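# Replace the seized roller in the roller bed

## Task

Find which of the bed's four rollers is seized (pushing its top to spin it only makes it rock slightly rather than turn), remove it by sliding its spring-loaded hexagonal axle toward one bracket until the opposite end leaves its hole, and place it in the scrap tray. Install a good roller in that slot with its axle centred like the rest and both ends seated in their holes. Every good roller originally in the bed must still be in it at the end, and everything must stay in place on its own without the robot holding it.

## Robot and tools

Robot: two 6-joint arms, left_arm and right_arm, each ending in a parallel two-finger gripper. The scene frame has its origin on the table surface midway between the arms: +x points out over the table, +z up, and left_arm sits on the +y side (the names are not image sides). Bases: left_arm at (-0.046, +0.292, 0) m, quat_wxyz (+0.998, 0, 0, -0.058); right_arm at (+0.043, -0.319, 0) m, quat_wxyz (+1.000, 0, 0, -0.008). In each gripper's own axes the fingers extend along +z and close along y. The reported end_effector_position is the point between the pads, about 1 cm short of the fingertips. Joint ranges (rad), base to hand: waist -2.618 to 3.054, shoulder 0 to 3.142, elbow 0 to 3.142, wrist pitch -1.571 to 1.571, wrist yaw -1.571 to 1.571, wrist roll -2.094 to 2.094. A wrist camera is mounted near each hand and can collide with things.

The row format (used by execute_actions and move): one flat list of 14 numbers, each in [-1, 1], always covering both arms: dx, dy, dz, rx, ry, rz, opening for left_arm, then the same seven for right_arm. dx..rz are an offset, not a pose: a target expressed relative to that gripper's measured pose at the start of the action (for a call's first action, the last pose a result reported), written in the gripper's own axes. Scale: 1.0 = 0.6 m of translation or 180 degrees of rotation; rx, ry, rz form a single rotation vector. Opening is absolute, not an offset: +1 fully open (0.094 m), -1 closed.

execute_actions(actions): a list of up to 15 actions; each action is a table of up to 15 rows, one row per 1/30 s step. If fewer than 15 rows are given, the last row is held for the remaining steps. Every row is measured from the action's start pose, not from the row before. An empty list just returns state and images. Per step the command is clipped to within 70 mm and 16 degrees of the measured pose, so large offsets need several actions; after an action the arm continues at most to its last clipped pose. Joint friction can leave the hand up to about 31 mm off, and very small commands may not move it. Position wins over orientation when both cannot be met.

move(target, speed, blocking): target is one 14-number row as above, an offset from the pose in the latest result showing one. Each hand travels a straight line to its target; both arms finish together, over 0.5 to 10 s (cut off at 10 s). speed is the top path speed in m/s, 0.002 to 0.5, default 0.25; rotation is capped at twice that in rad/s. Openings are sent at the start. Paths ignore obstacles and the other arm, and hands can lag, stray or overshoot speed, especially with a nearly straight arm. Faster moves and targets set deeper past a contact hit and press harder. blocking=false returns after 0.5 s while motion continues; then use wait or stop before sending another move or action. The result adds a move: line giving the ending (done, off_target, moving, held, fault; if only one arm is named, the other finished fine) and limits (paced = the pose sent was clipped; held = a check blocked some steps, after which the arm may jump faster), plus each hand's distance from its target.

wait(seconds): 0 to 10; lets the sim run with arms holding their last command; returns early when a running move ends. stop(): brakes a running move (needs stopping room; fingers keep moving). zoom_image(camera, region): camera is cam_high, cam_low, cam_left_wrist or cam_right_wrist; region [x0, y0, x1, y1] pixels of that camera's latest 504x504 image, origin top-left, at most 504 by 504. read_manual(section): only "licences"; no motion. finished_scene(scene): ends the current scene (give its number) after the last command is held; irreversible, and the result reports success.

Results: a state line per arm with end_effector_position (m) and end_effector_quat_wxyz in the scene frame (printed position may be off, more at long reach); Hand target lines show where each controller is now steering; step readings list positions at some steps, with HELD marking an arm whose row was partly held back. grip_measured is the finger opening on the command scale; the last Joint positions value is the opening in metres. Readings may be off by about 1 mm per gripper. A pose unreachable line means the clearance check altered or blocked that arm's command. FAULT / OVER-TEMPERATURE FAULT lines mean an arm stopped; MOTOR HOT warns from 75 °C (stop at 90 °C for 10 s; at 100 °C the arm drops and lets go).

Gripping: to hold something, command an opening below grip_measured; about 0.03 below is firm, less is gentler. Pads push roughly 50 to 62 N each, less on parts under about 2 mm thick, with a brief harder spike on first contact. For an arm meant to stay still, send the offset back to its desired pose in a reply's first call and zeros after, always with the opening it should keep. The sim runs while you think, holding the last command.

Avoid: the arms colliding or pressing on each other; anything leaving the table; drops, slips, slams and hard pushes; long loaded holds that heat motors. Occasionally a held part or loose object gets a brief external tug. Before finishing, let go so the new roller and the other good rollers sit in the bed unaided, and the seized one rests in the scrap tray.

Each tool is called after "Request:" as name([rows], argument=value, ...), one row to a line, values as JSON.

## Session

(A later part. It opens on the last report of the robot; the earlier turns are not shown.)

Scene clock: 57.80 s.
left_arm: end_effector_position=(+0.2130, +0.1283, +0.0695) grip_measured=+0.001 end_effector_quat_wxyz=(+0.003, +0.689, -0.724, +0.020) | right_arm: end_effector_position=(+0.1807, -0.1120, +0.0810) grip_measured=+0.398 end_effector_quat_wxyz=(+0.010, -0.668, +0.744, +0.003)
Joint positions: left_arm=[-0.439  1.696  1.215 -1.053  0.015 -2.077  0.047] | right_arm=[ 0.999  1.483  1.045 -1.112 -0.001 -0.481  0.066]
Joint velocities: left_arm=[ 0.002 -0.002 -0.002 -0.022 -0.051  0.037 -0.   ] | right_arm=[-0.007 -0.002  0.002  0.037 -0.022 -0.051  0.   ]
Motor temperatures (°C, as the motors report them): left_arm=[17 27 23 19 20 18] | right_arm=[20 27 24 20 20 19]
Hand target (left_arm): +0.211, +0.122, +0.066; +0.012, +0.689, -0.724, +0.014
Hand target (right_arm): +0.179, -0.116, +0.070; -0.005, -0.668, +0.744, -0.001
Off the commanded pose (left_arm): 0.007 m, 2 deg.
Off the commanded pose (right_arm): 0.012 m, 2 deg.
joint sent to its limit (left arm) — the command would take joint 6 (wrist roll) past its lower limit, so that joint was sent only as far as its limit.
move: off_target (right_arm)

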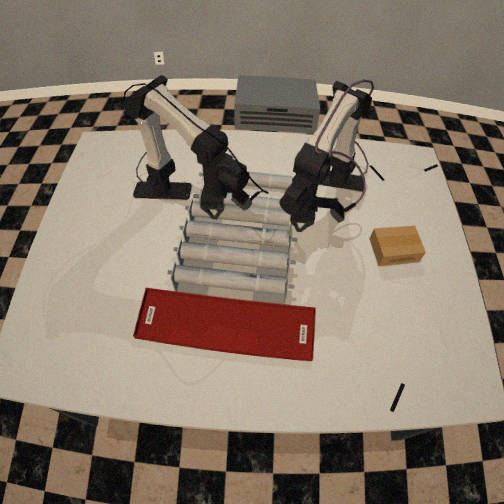

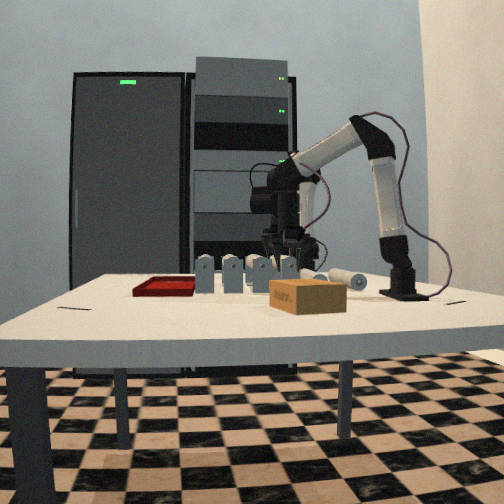

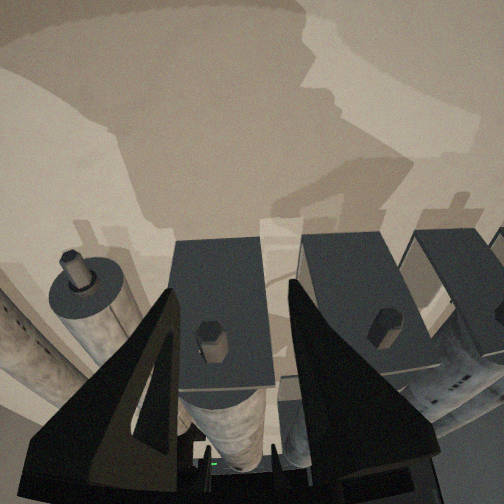

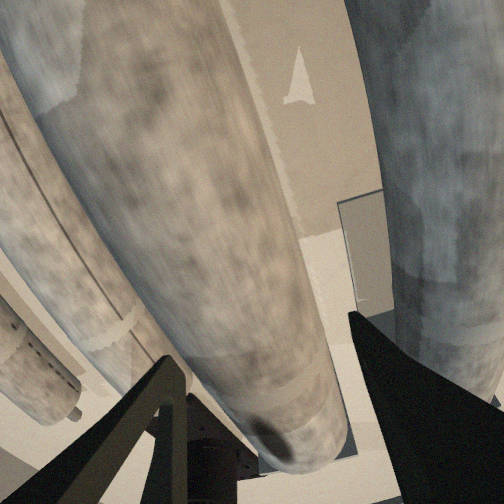

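Advance more, then close.

Request:
move(target=[0.04,0.012,0.008,0,0,0,0,0,0,0.03,0,0,0,0.4], speed=0.05)

Request:
move(target=[0,0,0,0,0,0,-1,0,0,0,0,0,0,-0.2])

Scene clock: 60.37 s.
left_arm: end_effector_position=(+0.2122, +0.1281, +0.0696) grip_measured=+0.001 end_effector_quat_wxyz=(-0.019, +0.679, -0.734, +0.013) | right_arm: end_effector_position=(+0.1828, -0.1089, +0.0731) grip_measured=+0.398 end_effector_quat_wxyz=(+0.021, -0.668, +0.744, +0.006)
Joint positions: left_arm=[-0.467  1.696  1.215 -1.056 -0.032 -2.077  0.047] | right_arm=[ 0.999  1.483  1.012 -1.057 -0.001 -0.481  0.066]
Joint velocities: left_arm=[ 0.007 -0.017  0.007  0.007  0.007  0.022 -0.   ] | right_arm=[-0.002 -0.017  0.002  0.022 -0.007 -0.022  0.001]
Motor temperatures (°C, as the motors report them): left_arm=[17 27 23 19 20 18] | right_arm=[20 27 24 20 20 19]
Hand target (left_arm): +0.204, +0.106, +0.066; +0.016, +0.670, -0.742, +0.023
Hand target (right_arm): +0.181, -0.112, +0.063; +0.010, -0.668, +0.744, +0.003
Off the commanded pose (left_arm): 0.025 m, 3 deg.
Off the commanded pose (right_arm): 0.011 m, 1 deg.
joint sent to its limit (left arm) — the command would take joint 6 (wrist roll) past its lower limit, so that joint was sent only as far as its limit.
move: off_target (left_arm, right_arm)

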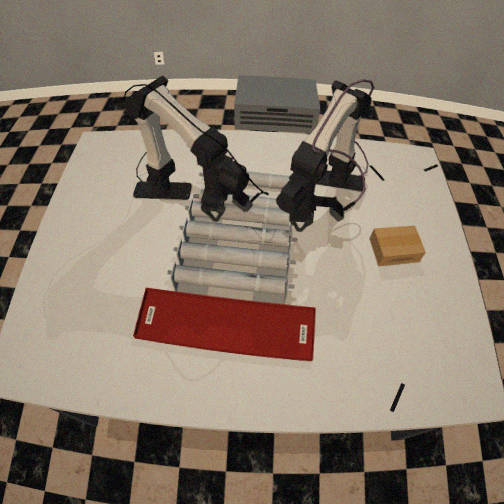

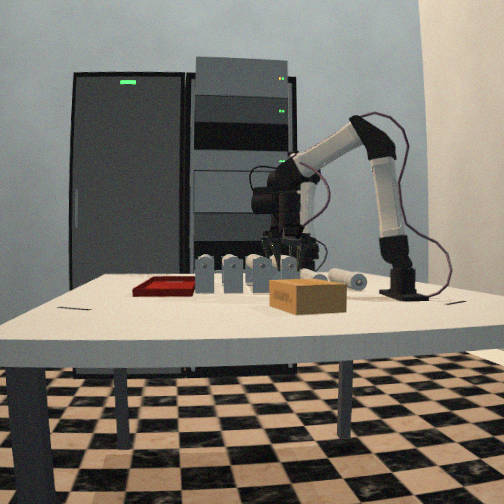

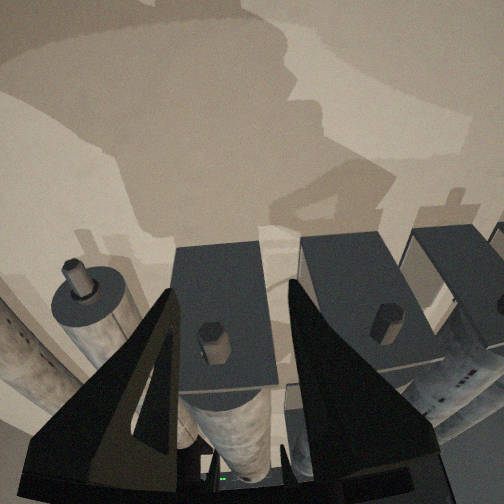

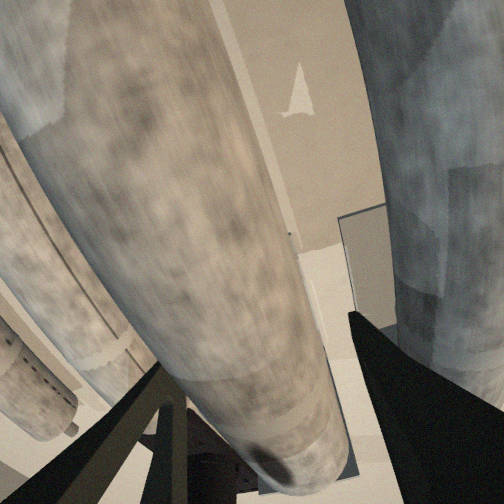

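Scene clock: 60.87 s.
left_arm: end_effector_position=(+0.2039, +0.1302, +0.0689) grip_measured=-0.792 end_effector_quat_wxyz=(-0.009, +0.678, -0.735, -0.001) | right_arm: end_effector_position=(+0.1806, -0.1085, +0.0731) grip_measured=+0.024 end_effector_quat_wxyz=(+0.018, -0.669, +0.743, +0.010)
Joint positions: left_arm=[-0.469  1.696  1.213 -1.086 -0.018 -2.076  0.01 ] | right_arm=[ 1.     1.483  1.012 -1.061 -0.01  -0.481  0.048]
Joint velocities: left_arm=[ 0.017  0.002 -0.007 -0.007 -0.066 -0.051  0.   ] | right_arm=[ 0.017 -0.012  0.007 -0.037 -0.051 -0.007  0.   ]
Motor temperatures (°C, as the motors report them): left_arm=[17 27 23 19 20 18] | right_arm=[20 27 24 20 20 19]
Hand target (left_arm): +0.212, +0.128, +0.070; -0.020, +0.679, -0.734, +0.013
Hand target (right_arm): +0.183, -0.109, +0.073; +0.021, -0.668, +0.744, +0.006
Off the commanded pose (left_arm): 0.009 m, 2 deg.
Off the commanded pose (right_arm): 0.002 m, 1 deg.
move: done

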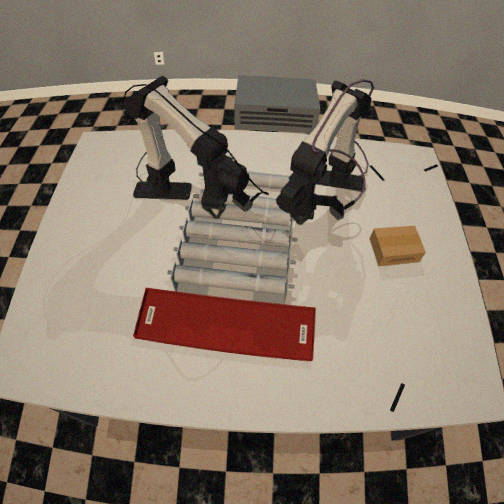

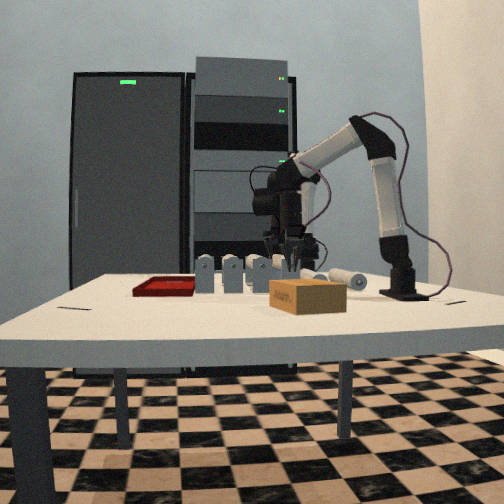

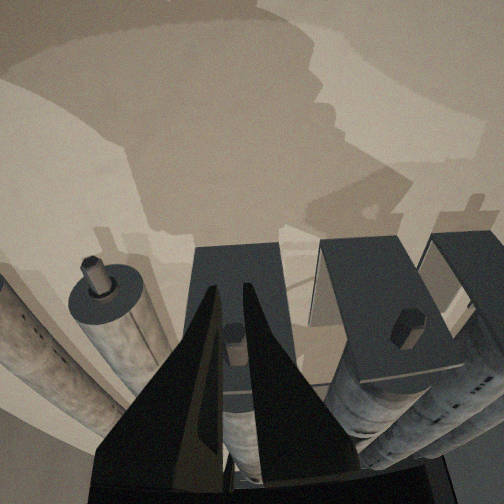

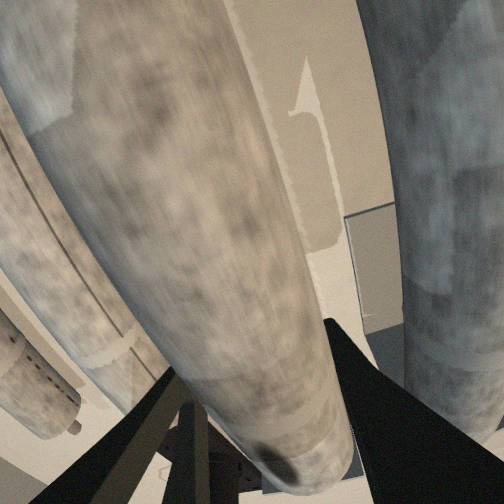

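Request:
move(target=[-0.055,0,0,0,0,0,-1,0,0,0,0,0,0,-0.2], speed=0.04)

Request:
move(target=[0,0,0,0,0,0,-1,0,0,-0.075,0,0.055,0,-0.2], speed=0.04)

Request:
zoom_image(camera="cam_high", region=[150,150,320,310])

Scene clock: 64.87 s.
left_arm: end_effector_position=(+0.2043, +0.1328, +0.0684) grip_measured=-0.793 end_effector_quat_wxyz=(+0.031, +0.671, -0.740, +0.025) | right_arm: end_effector_position=(+0.1807, -0.1075, +0.0731) grip_measured=+0.024 end_effector_quat_wxyz=(+0.019, -0.669, +0.743, +0.012)
Joint positions: left_arm=[-0.408  1.667  1.177 -1.051  0.074 -1.999  0.01 ] | right_arm=[ 1.     1.483  1.012 -1.057 -0.013 -0.481  0.048]
Joint velocities: left_arm=[ 0.002  0.007 -0.002  0.051  0.081 -0.022  0.001] | right_arm=[-0.002 -0.007 -0.017  0.022  0.022  0.007 -0.001]
Motor temperatures (°C, as the motors report them): left_arm=[17 27 24 18 20 18] | right_arm=[20 26 24 20 20 19]
Hand target (left_arm): +0.206, +0.162, +0.070; +0.008, -0.678, +0.735, +0.002
Hand target (right_arm): +0.181, -0.109, +0.073; +0.018, -0.669, +0.743, +0.010
Off the commanded pose (left_arm): 0.030 m, 6 deg.
Off the commanded pose (right_arm): 0.001 m, 0 deg.
move: off_target (left_arm)

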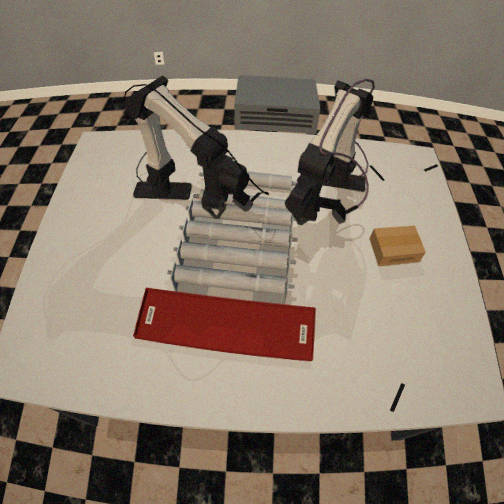

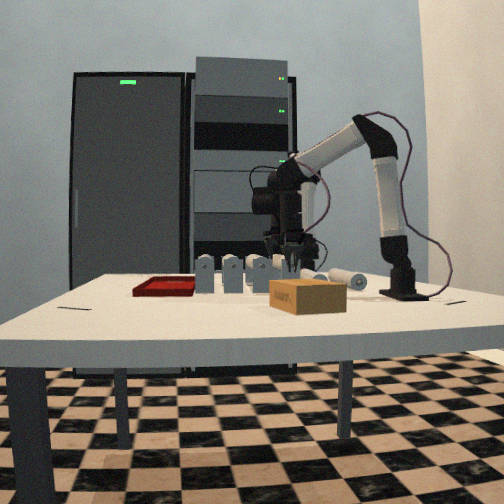

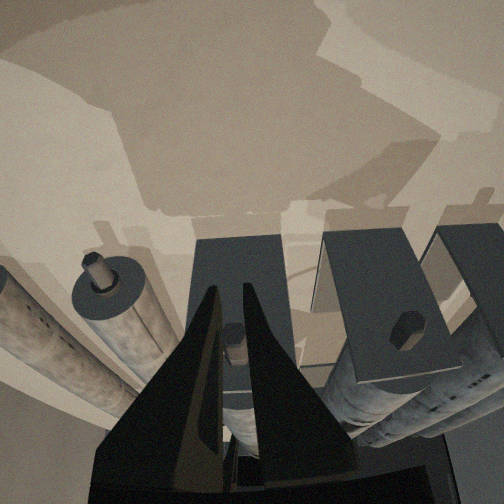

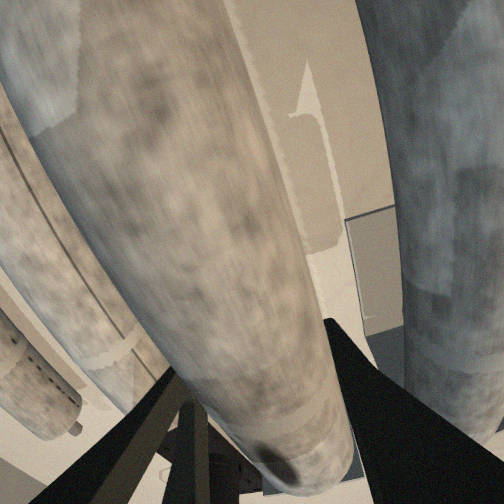

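Scene clock: 67.27 s.
left_arm: end_effector_position=(+0.2042, +0.1314, +0.0685) grip_measured=-0.793 end_effector_quat_wxyz=(+0.034, +0.671, -0.740, +0.027) | right_arm: end_effector_position=(+0.1806, -0.1068, +0.0754) grip_measured=+0.023 end_effector_quat_wxyz=(-0.057, -0.667, +0.742, -0.041)
Joint positions: left_arm=[-0.408  1.667  1.177 -1.049  0.081 -1.999  0.01 ] | right_arm=[ 1.042  1.648  1.176 -1.232  0.046 -0.434  0.048]
Joint velocities: left_arm=[ 0.002  0.002  0.012 -0.022 -0.051 -0.037 -0.   ] | right_arm=[-0.007 -0.007 -0.007  0.037 -0.051 -0.037  0.001]
Motor temperatures (°C, as the motors report them): left_arm=[17 27 24 18 20 18] | right_arm=[20 27 25 20 20 19]
Hand target (left_arm): +0.204, +0.133, +0.068; -0.031, -0.671, +0.740, -0.025
Hand target (right_arm): +0.179, -0.110, +0.114; -0.042, -0.666, +0.743, -0.046
Off the commanded pose (left_arm): 0.001 m, 0 deg.
Off the commanded pose (right_arm): 0.043 m, 1 deg.
move: off_target (right_arm)

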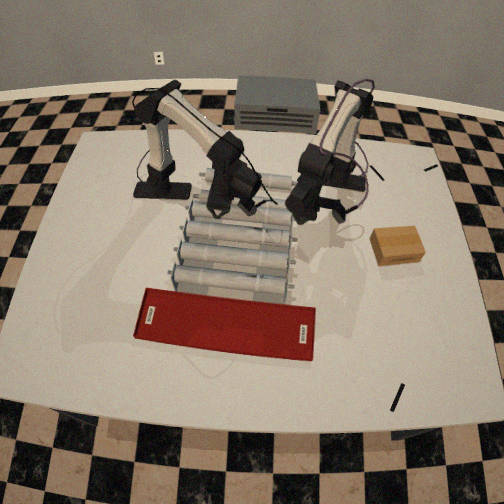

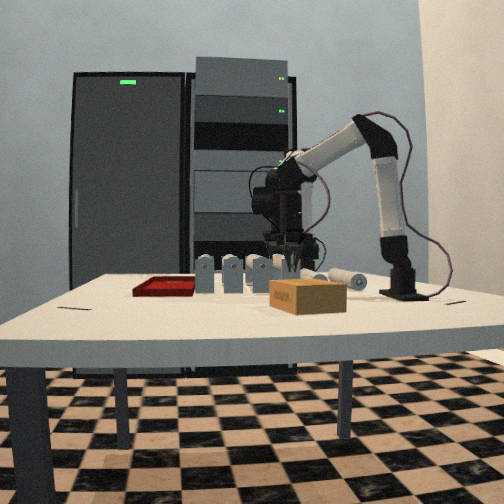

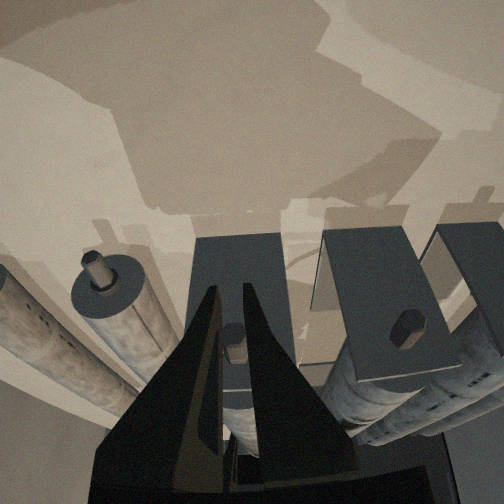

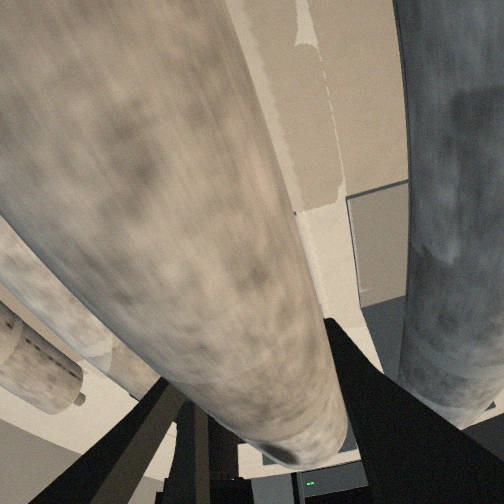

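Region (150, 150, 320, 310) of cam_high's 504x504 image, scaled by 2.965, with more detail than that image has; it fills the top 474 rows of this view, and the rest is white.

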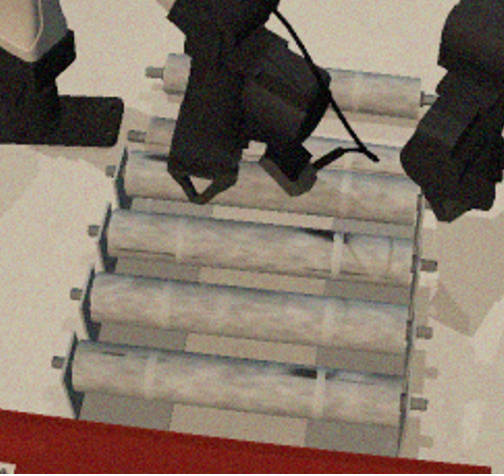

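Request:
move(target=[-0.12,0,0,0,0,0,-1,0,0,0,0,-0.055,0,-0.2], speed=0.04)

Scene clock: 70.90 s.
left_arm: end_effector_position=(+0.2070, +0.1529, +0.0679) grip_measured=-0.793 end_effector_quat_wxyz=(+0.107, +0.651, -0.747, +0.081) | right_arm: end_effector_position=(+0.1795, -0.1071, +0.0697) grip_measured=+0.023 end_effector_quat_wxyz=(-0.008, -0.667, +0.745, +0.009)
Joint positions: left_arm=[-0.23   1.624  1.104 -1.012  0.266 -1.787  0.01 ] | right_arm=[ 0.999  1.536  1.048 -1.094 -0.022 -0.479  0.048]
Joint velocities: left_arm=[ 0.007 -0.002  0.027 -0.095  0.037 -0.022 -0.   ] | right_arm=[-0.002  0.002 -0.012 -0.022 -0.022  0.037  0.   ]
Motor temperatures (°C, as the motors report them): left_arm=[17 27 24 18 21 18] | right_arm=[20 27 26 20 20 19]
Hand target (left_arm): +0.209, +0.200, +0.065; -0.037, -0.670, +0.741, -0.027
Hand target (right_arm): +0.181, -0.107, +0.075; +0.007, -0.668, +0.743, +0.018
Off the commanded pose (left_arm): 0.050 m, 11 deg.
Off the commanded pose (right_arm): 0.006 m, 2 deg.
move: off_target (left_arm)

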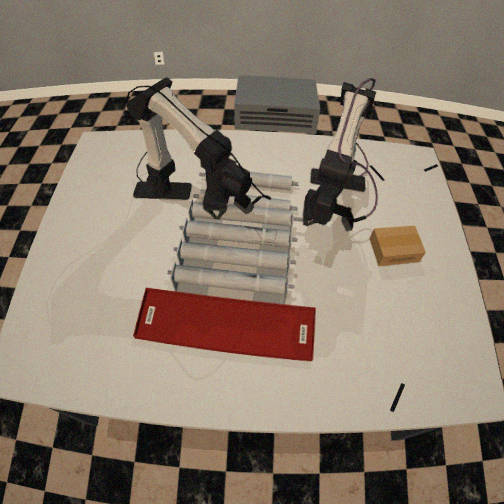

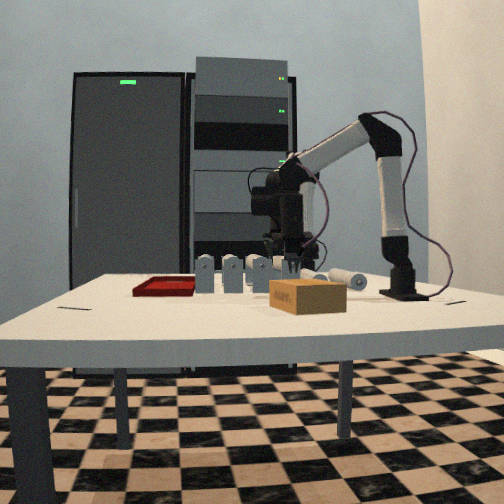

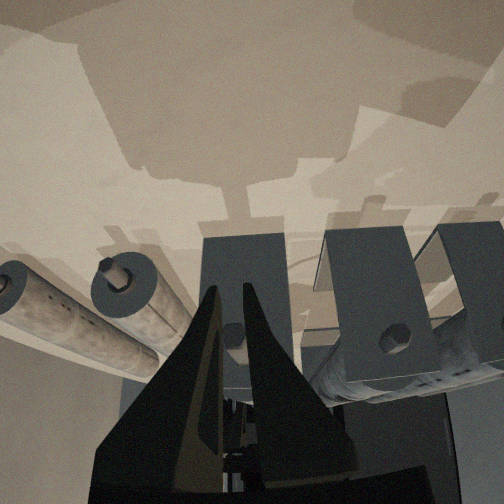

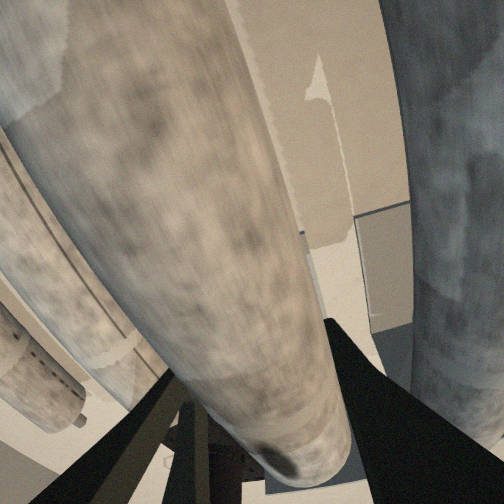

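Request:
execute_actions([
  [[-0.1,0,-0.025,0,-0.06,0,-1,0,0,-0.03,0,0.02,0,-0.2]],
  [[-0.1,0,-0.025,0,-0.06,0,-1,0,0,-0.03,0,0.02,0,-0.2]],
  [[-0.1,0,-0.025,0,-0.06,0,-1,0,0,-0.03,0,0.02,0,-0.2]],
  [[-0.1,0,-0.025,0,-0.06,0,-1,0,0,-0.03,0,0.01,0,-0.2]],
])

Request:
zoom_image(camera="cam_high", region=[150,150,320,310])

Scene clock: 76.90 s.
left_arm: end_effector_position=(+0.2361, +0.2662, +0.0636) grip_measured=-0.995 end_effector_quat_wxyz=(+0.010, -0.626, +0.780, +0.004) | right_arm: end_effector_position=(+0.1810, -0.1063, +0.1024) grip_measured=+0.023 end_effector_quat_wxyz=(-0.089, -0.665, +0.740, -0.049)
Joint positions: left_arm=[ 0.012  1.64   1.13  -1.051 -0.021 -1.458  0.   ] | right_arm=[ 1.04   1.694  1.326 -1.401  0.043 -0.436  0.048]
Joint velocities: left_arm=[ 0.037  0.007 -0.007 -0.022 -0.007  0.022 -0.   ] | right_arm=[ 0.017  0.002 -0.017 -0.022  0.007 -0.022 -0.   ]
Motor temperatures (°C, as the motors report them): left_arm=[18 28 24 18 22 18] | right_arm=[20 27 26 20 19 19]
Hand target (left_arm): +0.237, +0.270, +0.066; +0.016, -0.622, +0.783, +0.010
Hand target (right_arm): +0.181, -0.105, +0.111; -0.089, -0.664, +0.740, -0.053
Off the commanded pose (left_arm): 0.004 m, 1 deg.
Off the commanded pose (right_arm): 0.009 m, 0 deg.
Step readings (end_effector_position; steps 1 to 15: 1st action; 16 to 30: 2nd action; 31 to 45: 3rd action; 46 to 60: 4th action):
0: left_arm (+0.2070, +0.1528, +0.0679) | right_arm (+0.1795, -0.1071, +0.0696)
1: left_arm (+0.2074, +0.1533, +0.0680) | right_arm (+0.1794, -0.1069, +0.0708)
2: left_arm (+0.2077, +0.1534, +0.0684) | right_arm (+0.1797, -0.1068, +0.0731)
4: left_arm (+0.2077, +0.1535, +0.0682) | right_arm (+0.1804, -0.1071, +0.0754)
8: left_arm (+0.2078, +0.1535, +0.0681) | right_arm (+0.1799, -0.1072, +0.0760)
15: left_arm (+0.2078, +0.1535, +0.0680) | right_arm (+0.1798, -0.1071, +0.0764)
16: left_arm (+0.2081, +0.1539, +0.0678) | right_arm (+0.1797, -0.1068, +0.0775)
17: left_arm (+0.2083, +0.1541, +0.0678) | right_arm (+0.1799, -0.1067, +0.0794)
19: left_arm (+0.2084, +0.1541, +0.0674) | right_arm (+0.1800, -0.1070, +0.0813)
23: left_arm (+0.2085, +0.1540, +0.0671) | right_arm (+0.1797, -0.1071, +0.0827)
30: left_arm (+0.2086, +0.1543, +0.0671) | right_arm (+0.1795, -0.1071, +0.0834)
31: left_arm (+0.2089, +0.1546, +0.0668) | right_arm (+0.1793, -0.1067, +0.0845)
32: left_arm (+0.2091, +0.1550, +0.0668) | right_arm (+0.1796, -0.1066, +0.0866)
34: left_arm (+0.2129, +0.1680, +0.0650) | right_arm (+0.1800, -0.1069, +0.0891)
38: left_arm (+0.2219, +0.2008, +0.0620) | right_arm (+0.1800, -0.1073, +0.0922)
45: left_arm (+0.2227, +0.2098, +0.0606) | right_arm (+0.1798, -0.1082, +0.0933)
46: left_arm (+0.2237, +0.2153, +0.0607) | right_arm (+0.1799, -0.1078, +0.0946)
47: left_arm (+0.2261, +0.2251, +0.0612) | right_arm (+0.1802, -0.1069, +0.0969)
49: left_arm (+0.2320, +0.2454, +0.0627) | right_arm (+0.1811, -0.1063, +0.1006)
53: left_arm (+0.2356, +0.2622, +0.0635) | right_arm (+0.1811, -0.1062, +0.1028)
60: end_effector_position above

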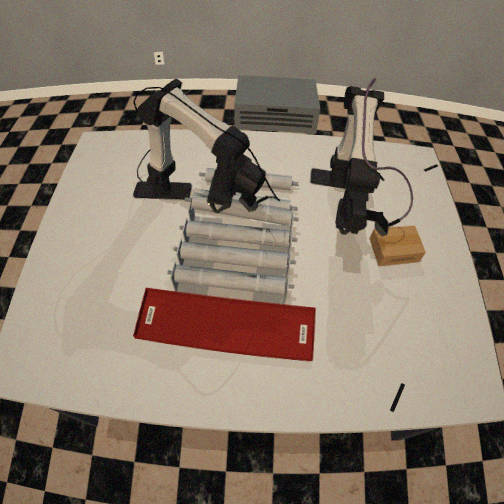

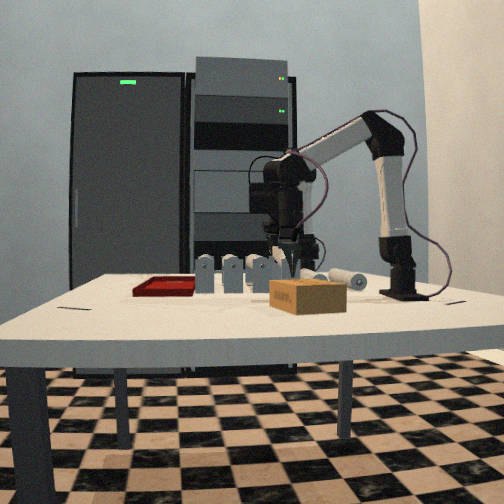

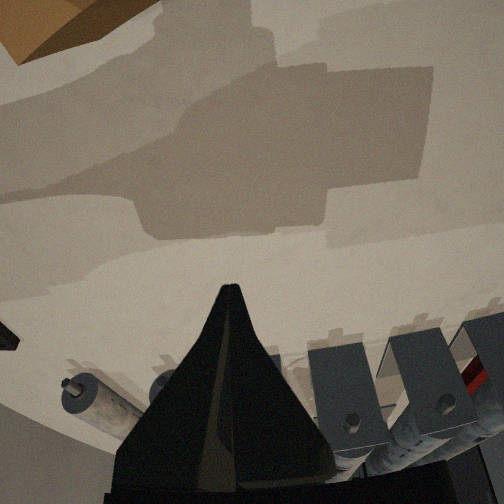

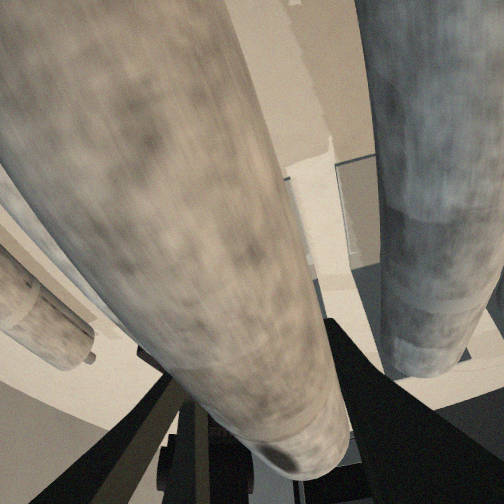

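Region (150, 150, 320, 310) of cam_high's 504x504 image, scaled by 2.965, with more detail than that image has; it fills the top 474 rows of this view, and the rest is white.

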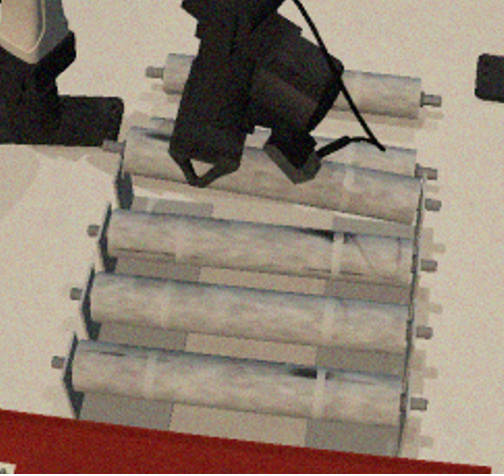

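Out. Lift a bit more, slide -y, raise, carry to tray.

Request:
move(target=[0,0,0,0,0,0,0,0,0,-0.035,0,0.02,0,-0.2], speed=0.04)

Request:
move(target=[0,0,0,0,0,0,0,0.07,0,0,0,0,0,-0.2], speed=0.04)

Request:
move(target=[0,0,0,0,0,0,0,0,0,-0.08,0,-0.075,0,-0.2], speed=0.08)

Request:
move(target=[0,0,0,0,0,0,0,0,-0.58,0,0,0,0,-0.2], speed=0.15)

Scene clock: 82.60 s.
left_arm: end_effector_position=(+0.2362, +0.2673, +0.0636) grip_measured=-0.001 end_effector_quat_wxyz=(+0.013, -0.624, +0.781, +0.006) | right_arm: end_effector_position=(+0.1853, -0.1055, +0.1114) grip_measured=+0.023 end_effector_quat_wxyz=(+0.111, +0.669, -0.731, +0.076)
Joint positions: left_arm=[ 0.012  1.64   1.13  -1.051 -0.027 -1.453  0.047] | right_arm=[ 1.051  1.755  1.418 -1.492  0.079 -0.436  0.048]
Joint velocities: left_arm=[-0.002  0.002 -0.007  0.007 -0.022  0.051  0.001] | right_arm=[-0.002 -0.002  0.002  0.007  0.037 -0.051 -0.   ]
Motor temperatures (°C, as the motors report them): left_arm=[18 28 24 18 21 18] | right_arm=[20 27 27 20 19 19]
Hand target (left_arm): +0.236, +0.266, +0.064; +0.010, -0.626, +0.780, +0.004
Hand target (right_arm): +0.182, -0.102, +0.123; -0.111, -0.663, +0.737, -0.070
Off the commanded pose (left_arm): 0.001 m, 0 deg.
Off the commanded pose (right_arm): 0.012 m, 1 deg.
move: off_target (right_arm)

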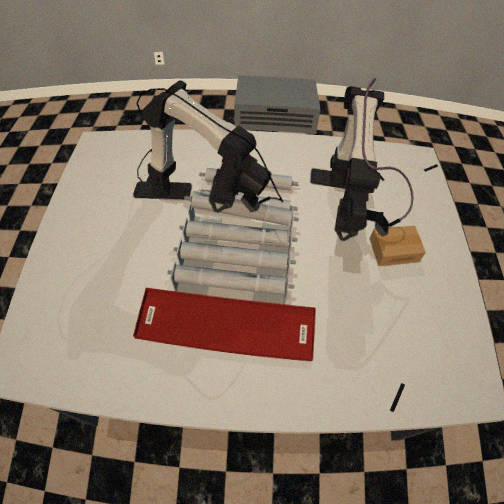

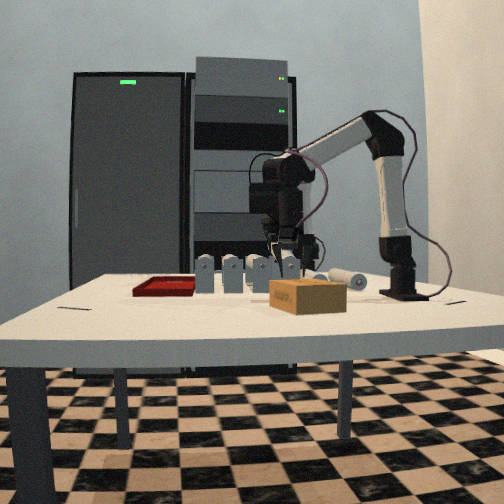

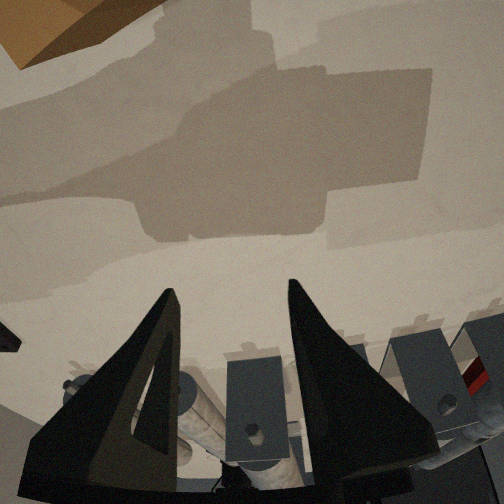

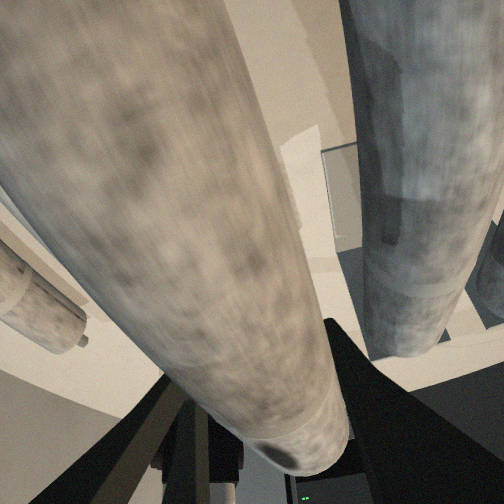

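Scene clock: 83.90 s.
left_arm: end_effector_position=(+0.2362, +0.2673, +0.0636) grip_measured=-0.001 end_effector_quat_wxyz=(+0.013, -0.624, +0.781, +0.006) | right_arm: end_effector_position=(+0.1904, -0.1072, +0.1110) grip_measured=+0.023 end_effector_quat_wxyz=(+0.068, +0.681, -0.728, +0.042)
Joint positions: left_arm=[ 0.012  1.64   1.13  -1.051 -0.027 -1.453  0.047] | right_arm=[ 1.011  1.663  1.334 -1.393  0.048 -0.506  0.048]
Joint velocities: left_arm=[-0.002 -0.012 -0.007 -0.007  0.037  0.022  0.   ] | right_arm=[ 0.007 -0.002 -0.012 -0.022  0.051 -0.022 -0.   ]
Motor temperatures (°C, as the motors report them): left_arm=[18 28 24 18 21 18] | right_arm=[20 28 27 20 19 19]
Hand target (left_arm): +0.236, +0.267, +0.064; +0.013, -0.624, +0.781, +0.006
Hand target (right_arm): +0.183, -0.142, +0.122; +0.110, +0.670, -0.730, +0.074
Off the commanded pose (left_arm): 0.000 m, 0 deg.
Off the commanded pose (right_arm): 0.041 m, 7 deg.
move: off_target (right_arm)

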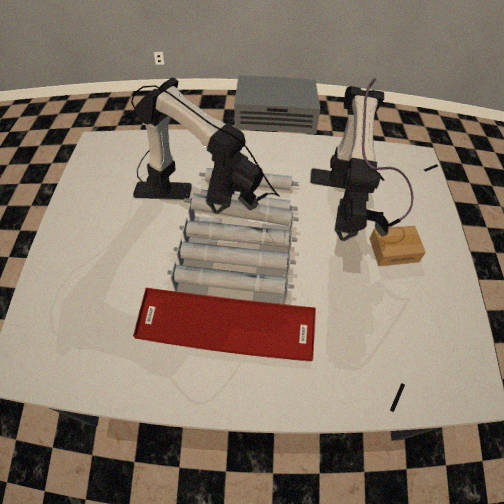

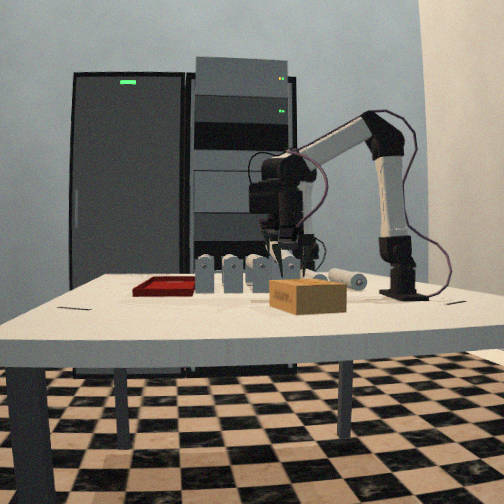

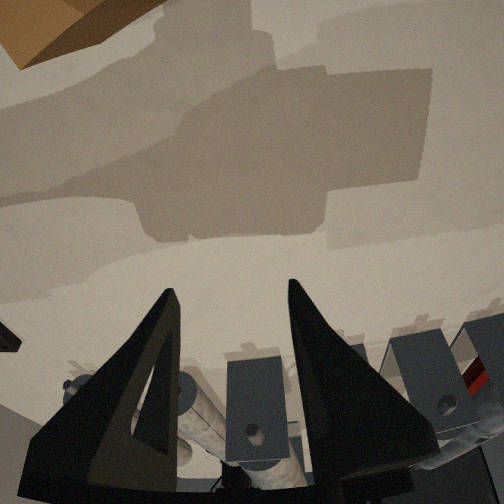

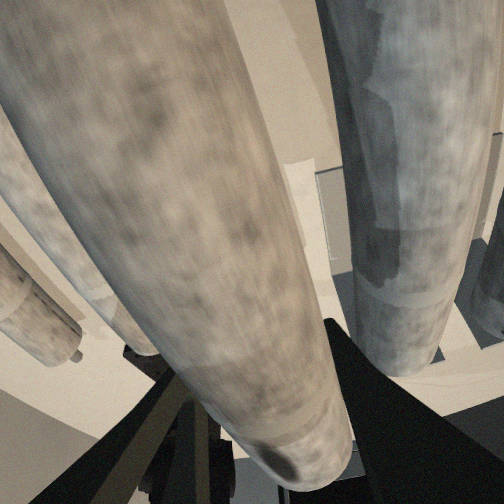

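Scene clock: 85.63 s.
left_arm: end_effector_position=(+0.2362, +0.2673, +0.0636) grip_measured=-0.001 end_effector_quat_wxyz=(+0.013, -0.624, +0.781, +0.006) | right_arm: end_effector_position=(+0.1971, -0.1039, +0.1246) grip_measured=+0.023 end_effector_quat_wxyz=(+0.022, +0.693, -0.721, -0.003)
Joint positions: left_arm=[ 0.012  1.64   1.13  -1.051 -0.027 -1.453  0.047] | right_arm=[ 0.956  1.584  1.315 -1.344 -0.013 -0.591  0.048]
Joint velocities: left_arm=[ 0.012 -0.007  0.002  0.051  0.081 -0.037 -0.   ] | right_arm=[-0.012 -0.002 -0.002  0.037  0.007 -0.037  0.   ]
Motor temperatures (°C, as the motors report them): left_arm=[17 28 24 18 21 18] | right_arm=[20 28 27 20 20 19]
Hand target (left_arm): +0.236, +0.267, +0.064; +0.013, -0.624, +0.781, +0.006
Hand target (right_arm): +0.192, -0.100, +0.157; -0.017, +0.683, -0.729, -0.039
Off the commanded pose (left_arm): 0.000 m, 0 deg.
Off the commanded pose (right_arm): 0.034 m, 6 deg.
move: off_target (right_arm)

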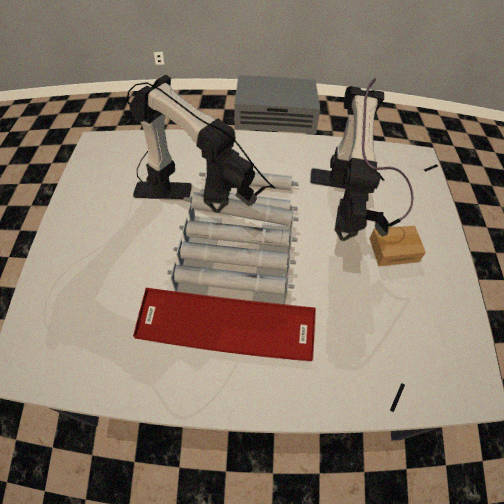

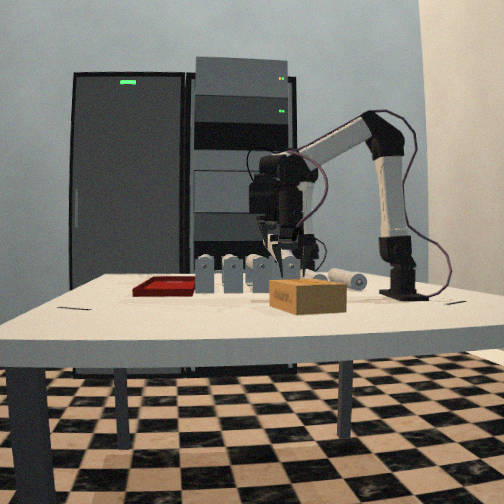

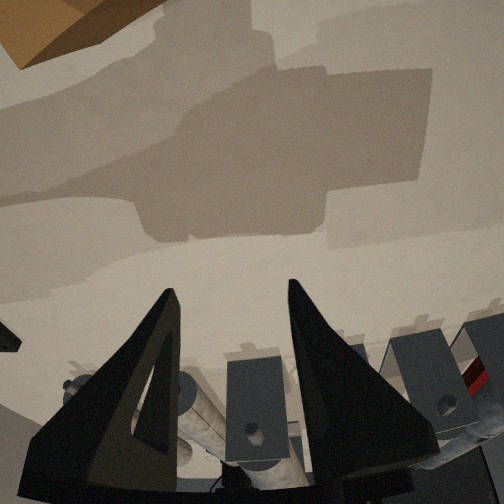

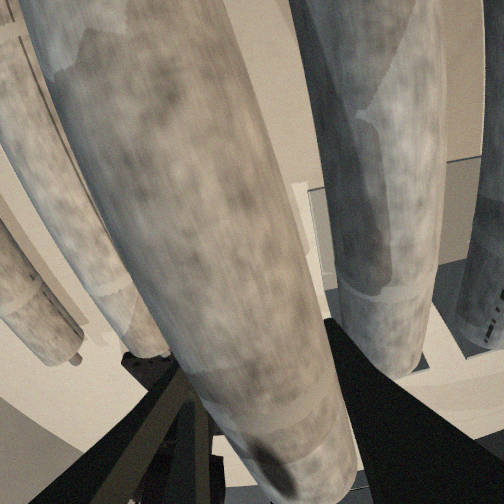

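Scene clock: 88.43 s.
left_arm: end_effector_position=(+0.2362, +0.2673, +0.0636) grip_measured=-0.001 end_effector_quat_wxyz=(+0.013, -0.624, +0.781, +0.006) | right_arm: end_effector_position=(+0.5403, -0.1105, +0.1220) grip_measured=-0.198 end_effector_quat_wxyz=(-0.126, +0.686, -0.714, +0.049)
Joint positions: left_arm=[ 0.012  1.64   1.13  -1.051 -0.027 -1.453  0.047] | right_arm=[ 0.414  2.614  2.835 -1.521  0.    -1.133  0.038]
Joint velocities: left_arm=[ 0.012  0.012 -0.012 -0.007  0.007 -0.007 -0.   ] | right_arm=[ 0.002  0.007  0.002  0.051  0.051  0.022 -0.001]
Motor temperatures (°C, as the motors report them): left_arm=[17 28 25 18 21 18] | right_arm=[20 29 27 20 20 19]
Hand target (left_arm): +0.236, +0.267, +0.064; +0.013, -0.624, +0.781, +0.006
Hand target (right_arm): +0.546, -0.110, +0.117; -0.131, +0.687, -0.712, +0.054
Off the commanded pose (left_arm): 0.000 m, 0 deg.
Off the commanded pose (right_arm): 0.013 m, 18 deg; orientation clipped at the last step of the last action.
elbow stopped short (right arm): the move would have taken joint 3 (elbow) straighter than the controller allows; a more bent joint 3 avoids this.
move: off_target (right_arm); limits=paced

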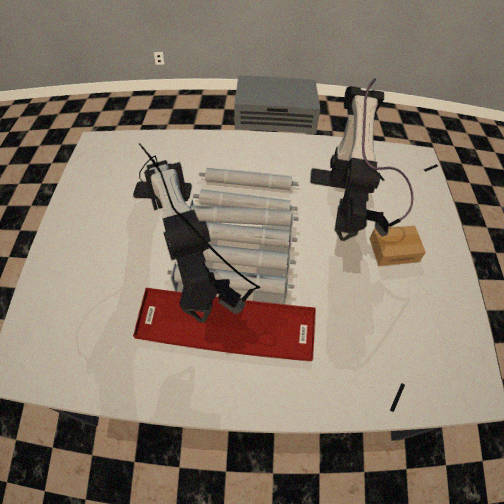

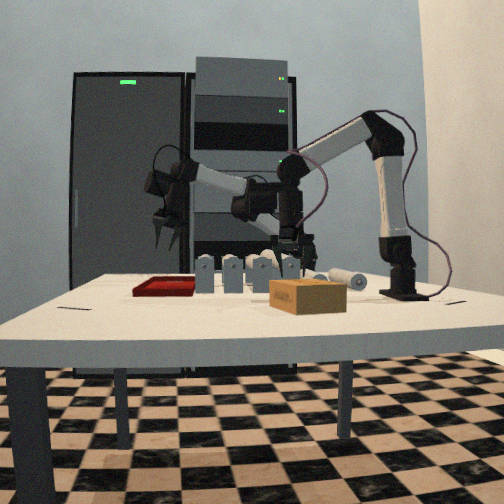

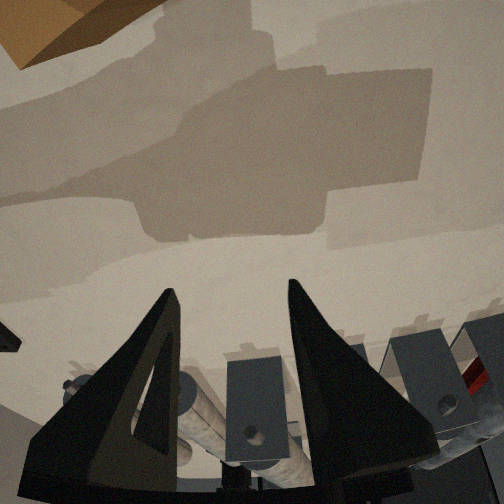

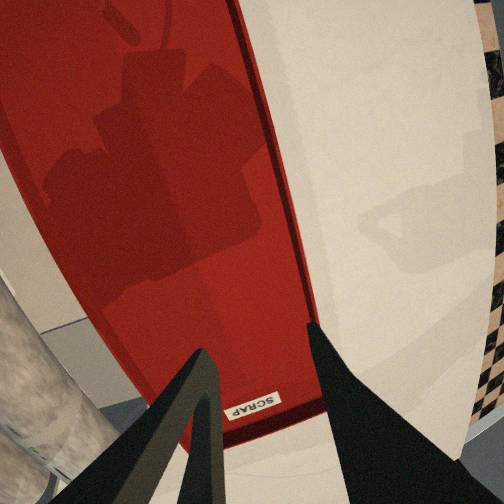

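Request:
move(target=[0,0,0,0,0,0,0,0,0.55,-0.2,-0.079,0.034,0,0.6])

Request:
zoom_image(camera="cam_high", region=[150,150,320,310])

Scene clock: 93.47 s.
left_arm: end_effector_position=(+0.2362, +0.2673, +0.0636) grip_measured=-0.001 end_effector_quat_wxyz=(+0.013, -0.624, +0.781, +0.006) | right_arm: end_effector_position=(+0.1965, -0.1031, +0.1581) grip_measured=+0.598 end_effector_quat_wxyz=(-0.015, +0.693, -0.721, -0.002)
Joint positions: left_arm=[ 0.012  1.64   1.13  -1.051 -0.027 -1.453  0.047] | right_arm=[ 0.97   1.523  1.389 -1.407  0.002 -0.578  0.075]
Joint velocities: left_arm=[ 0.007 -0.002  0.002 -0.007 -0.022 -0.051 -0.   ] | right_arm=[ 0.007  0.012  0.007  0.037 -0.051  0.037 -0.   ]
Motor temperatures (°C, as the motors report them): left_arm=[17 28 25 18 21 18] | right_arm=[20 31 27 20 20 19]
Hand target (left_arm): +0.236, +0.267, +0.064; +0.013, -0.624, +0.781, +0.006
Hand target (right_arm): +0.189, -0.111, +0.154; +0.003, +0.691, -0.722, -0.001
Off the commanded pose (left_arm): 0.000 m, 0 deg.
Off the commanded pose (right_arm): 0.006 m, 1 deg.
move: done

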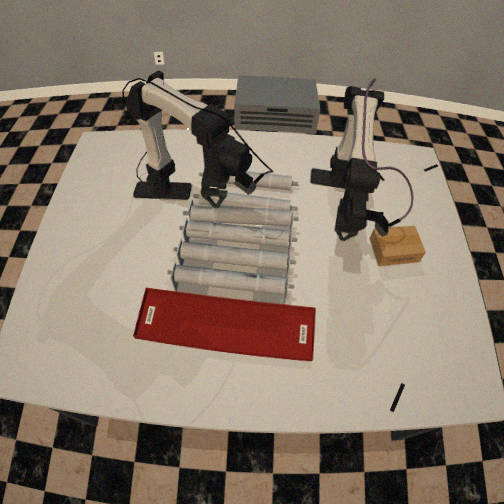

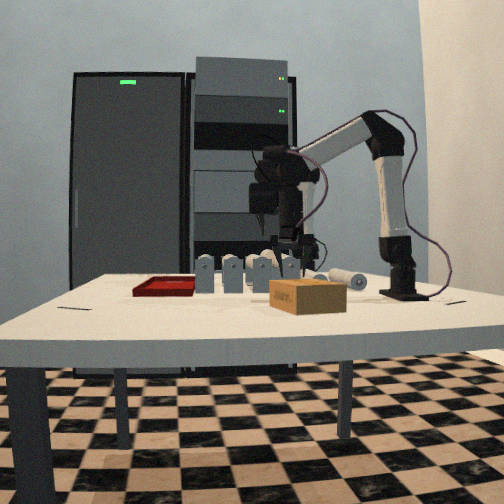

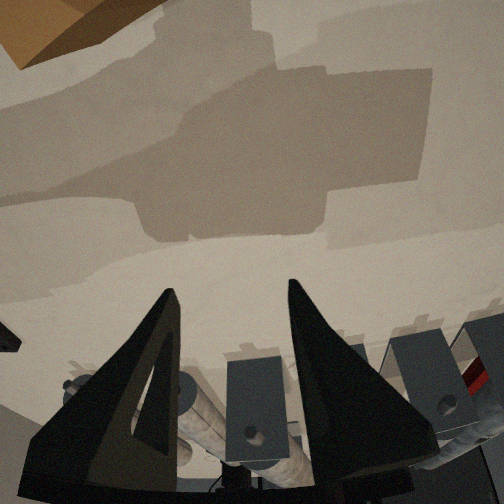

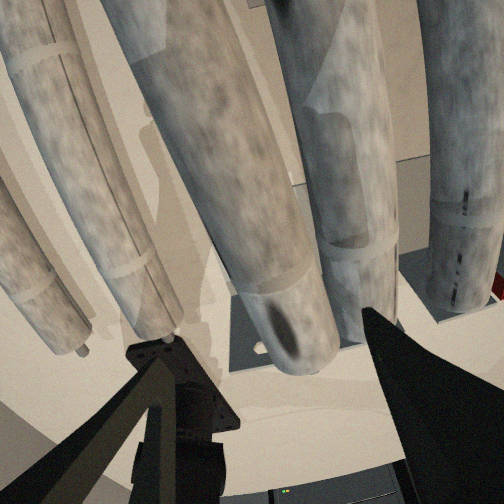

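Region (150, 150, 320, 310) of cam_high's 504x504 image, scaled by 2.965, with more detail than that image has; it fills the top 474 rows of this view, and the rest is white.

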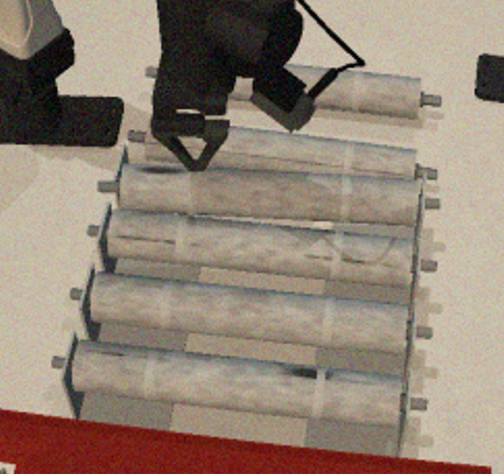

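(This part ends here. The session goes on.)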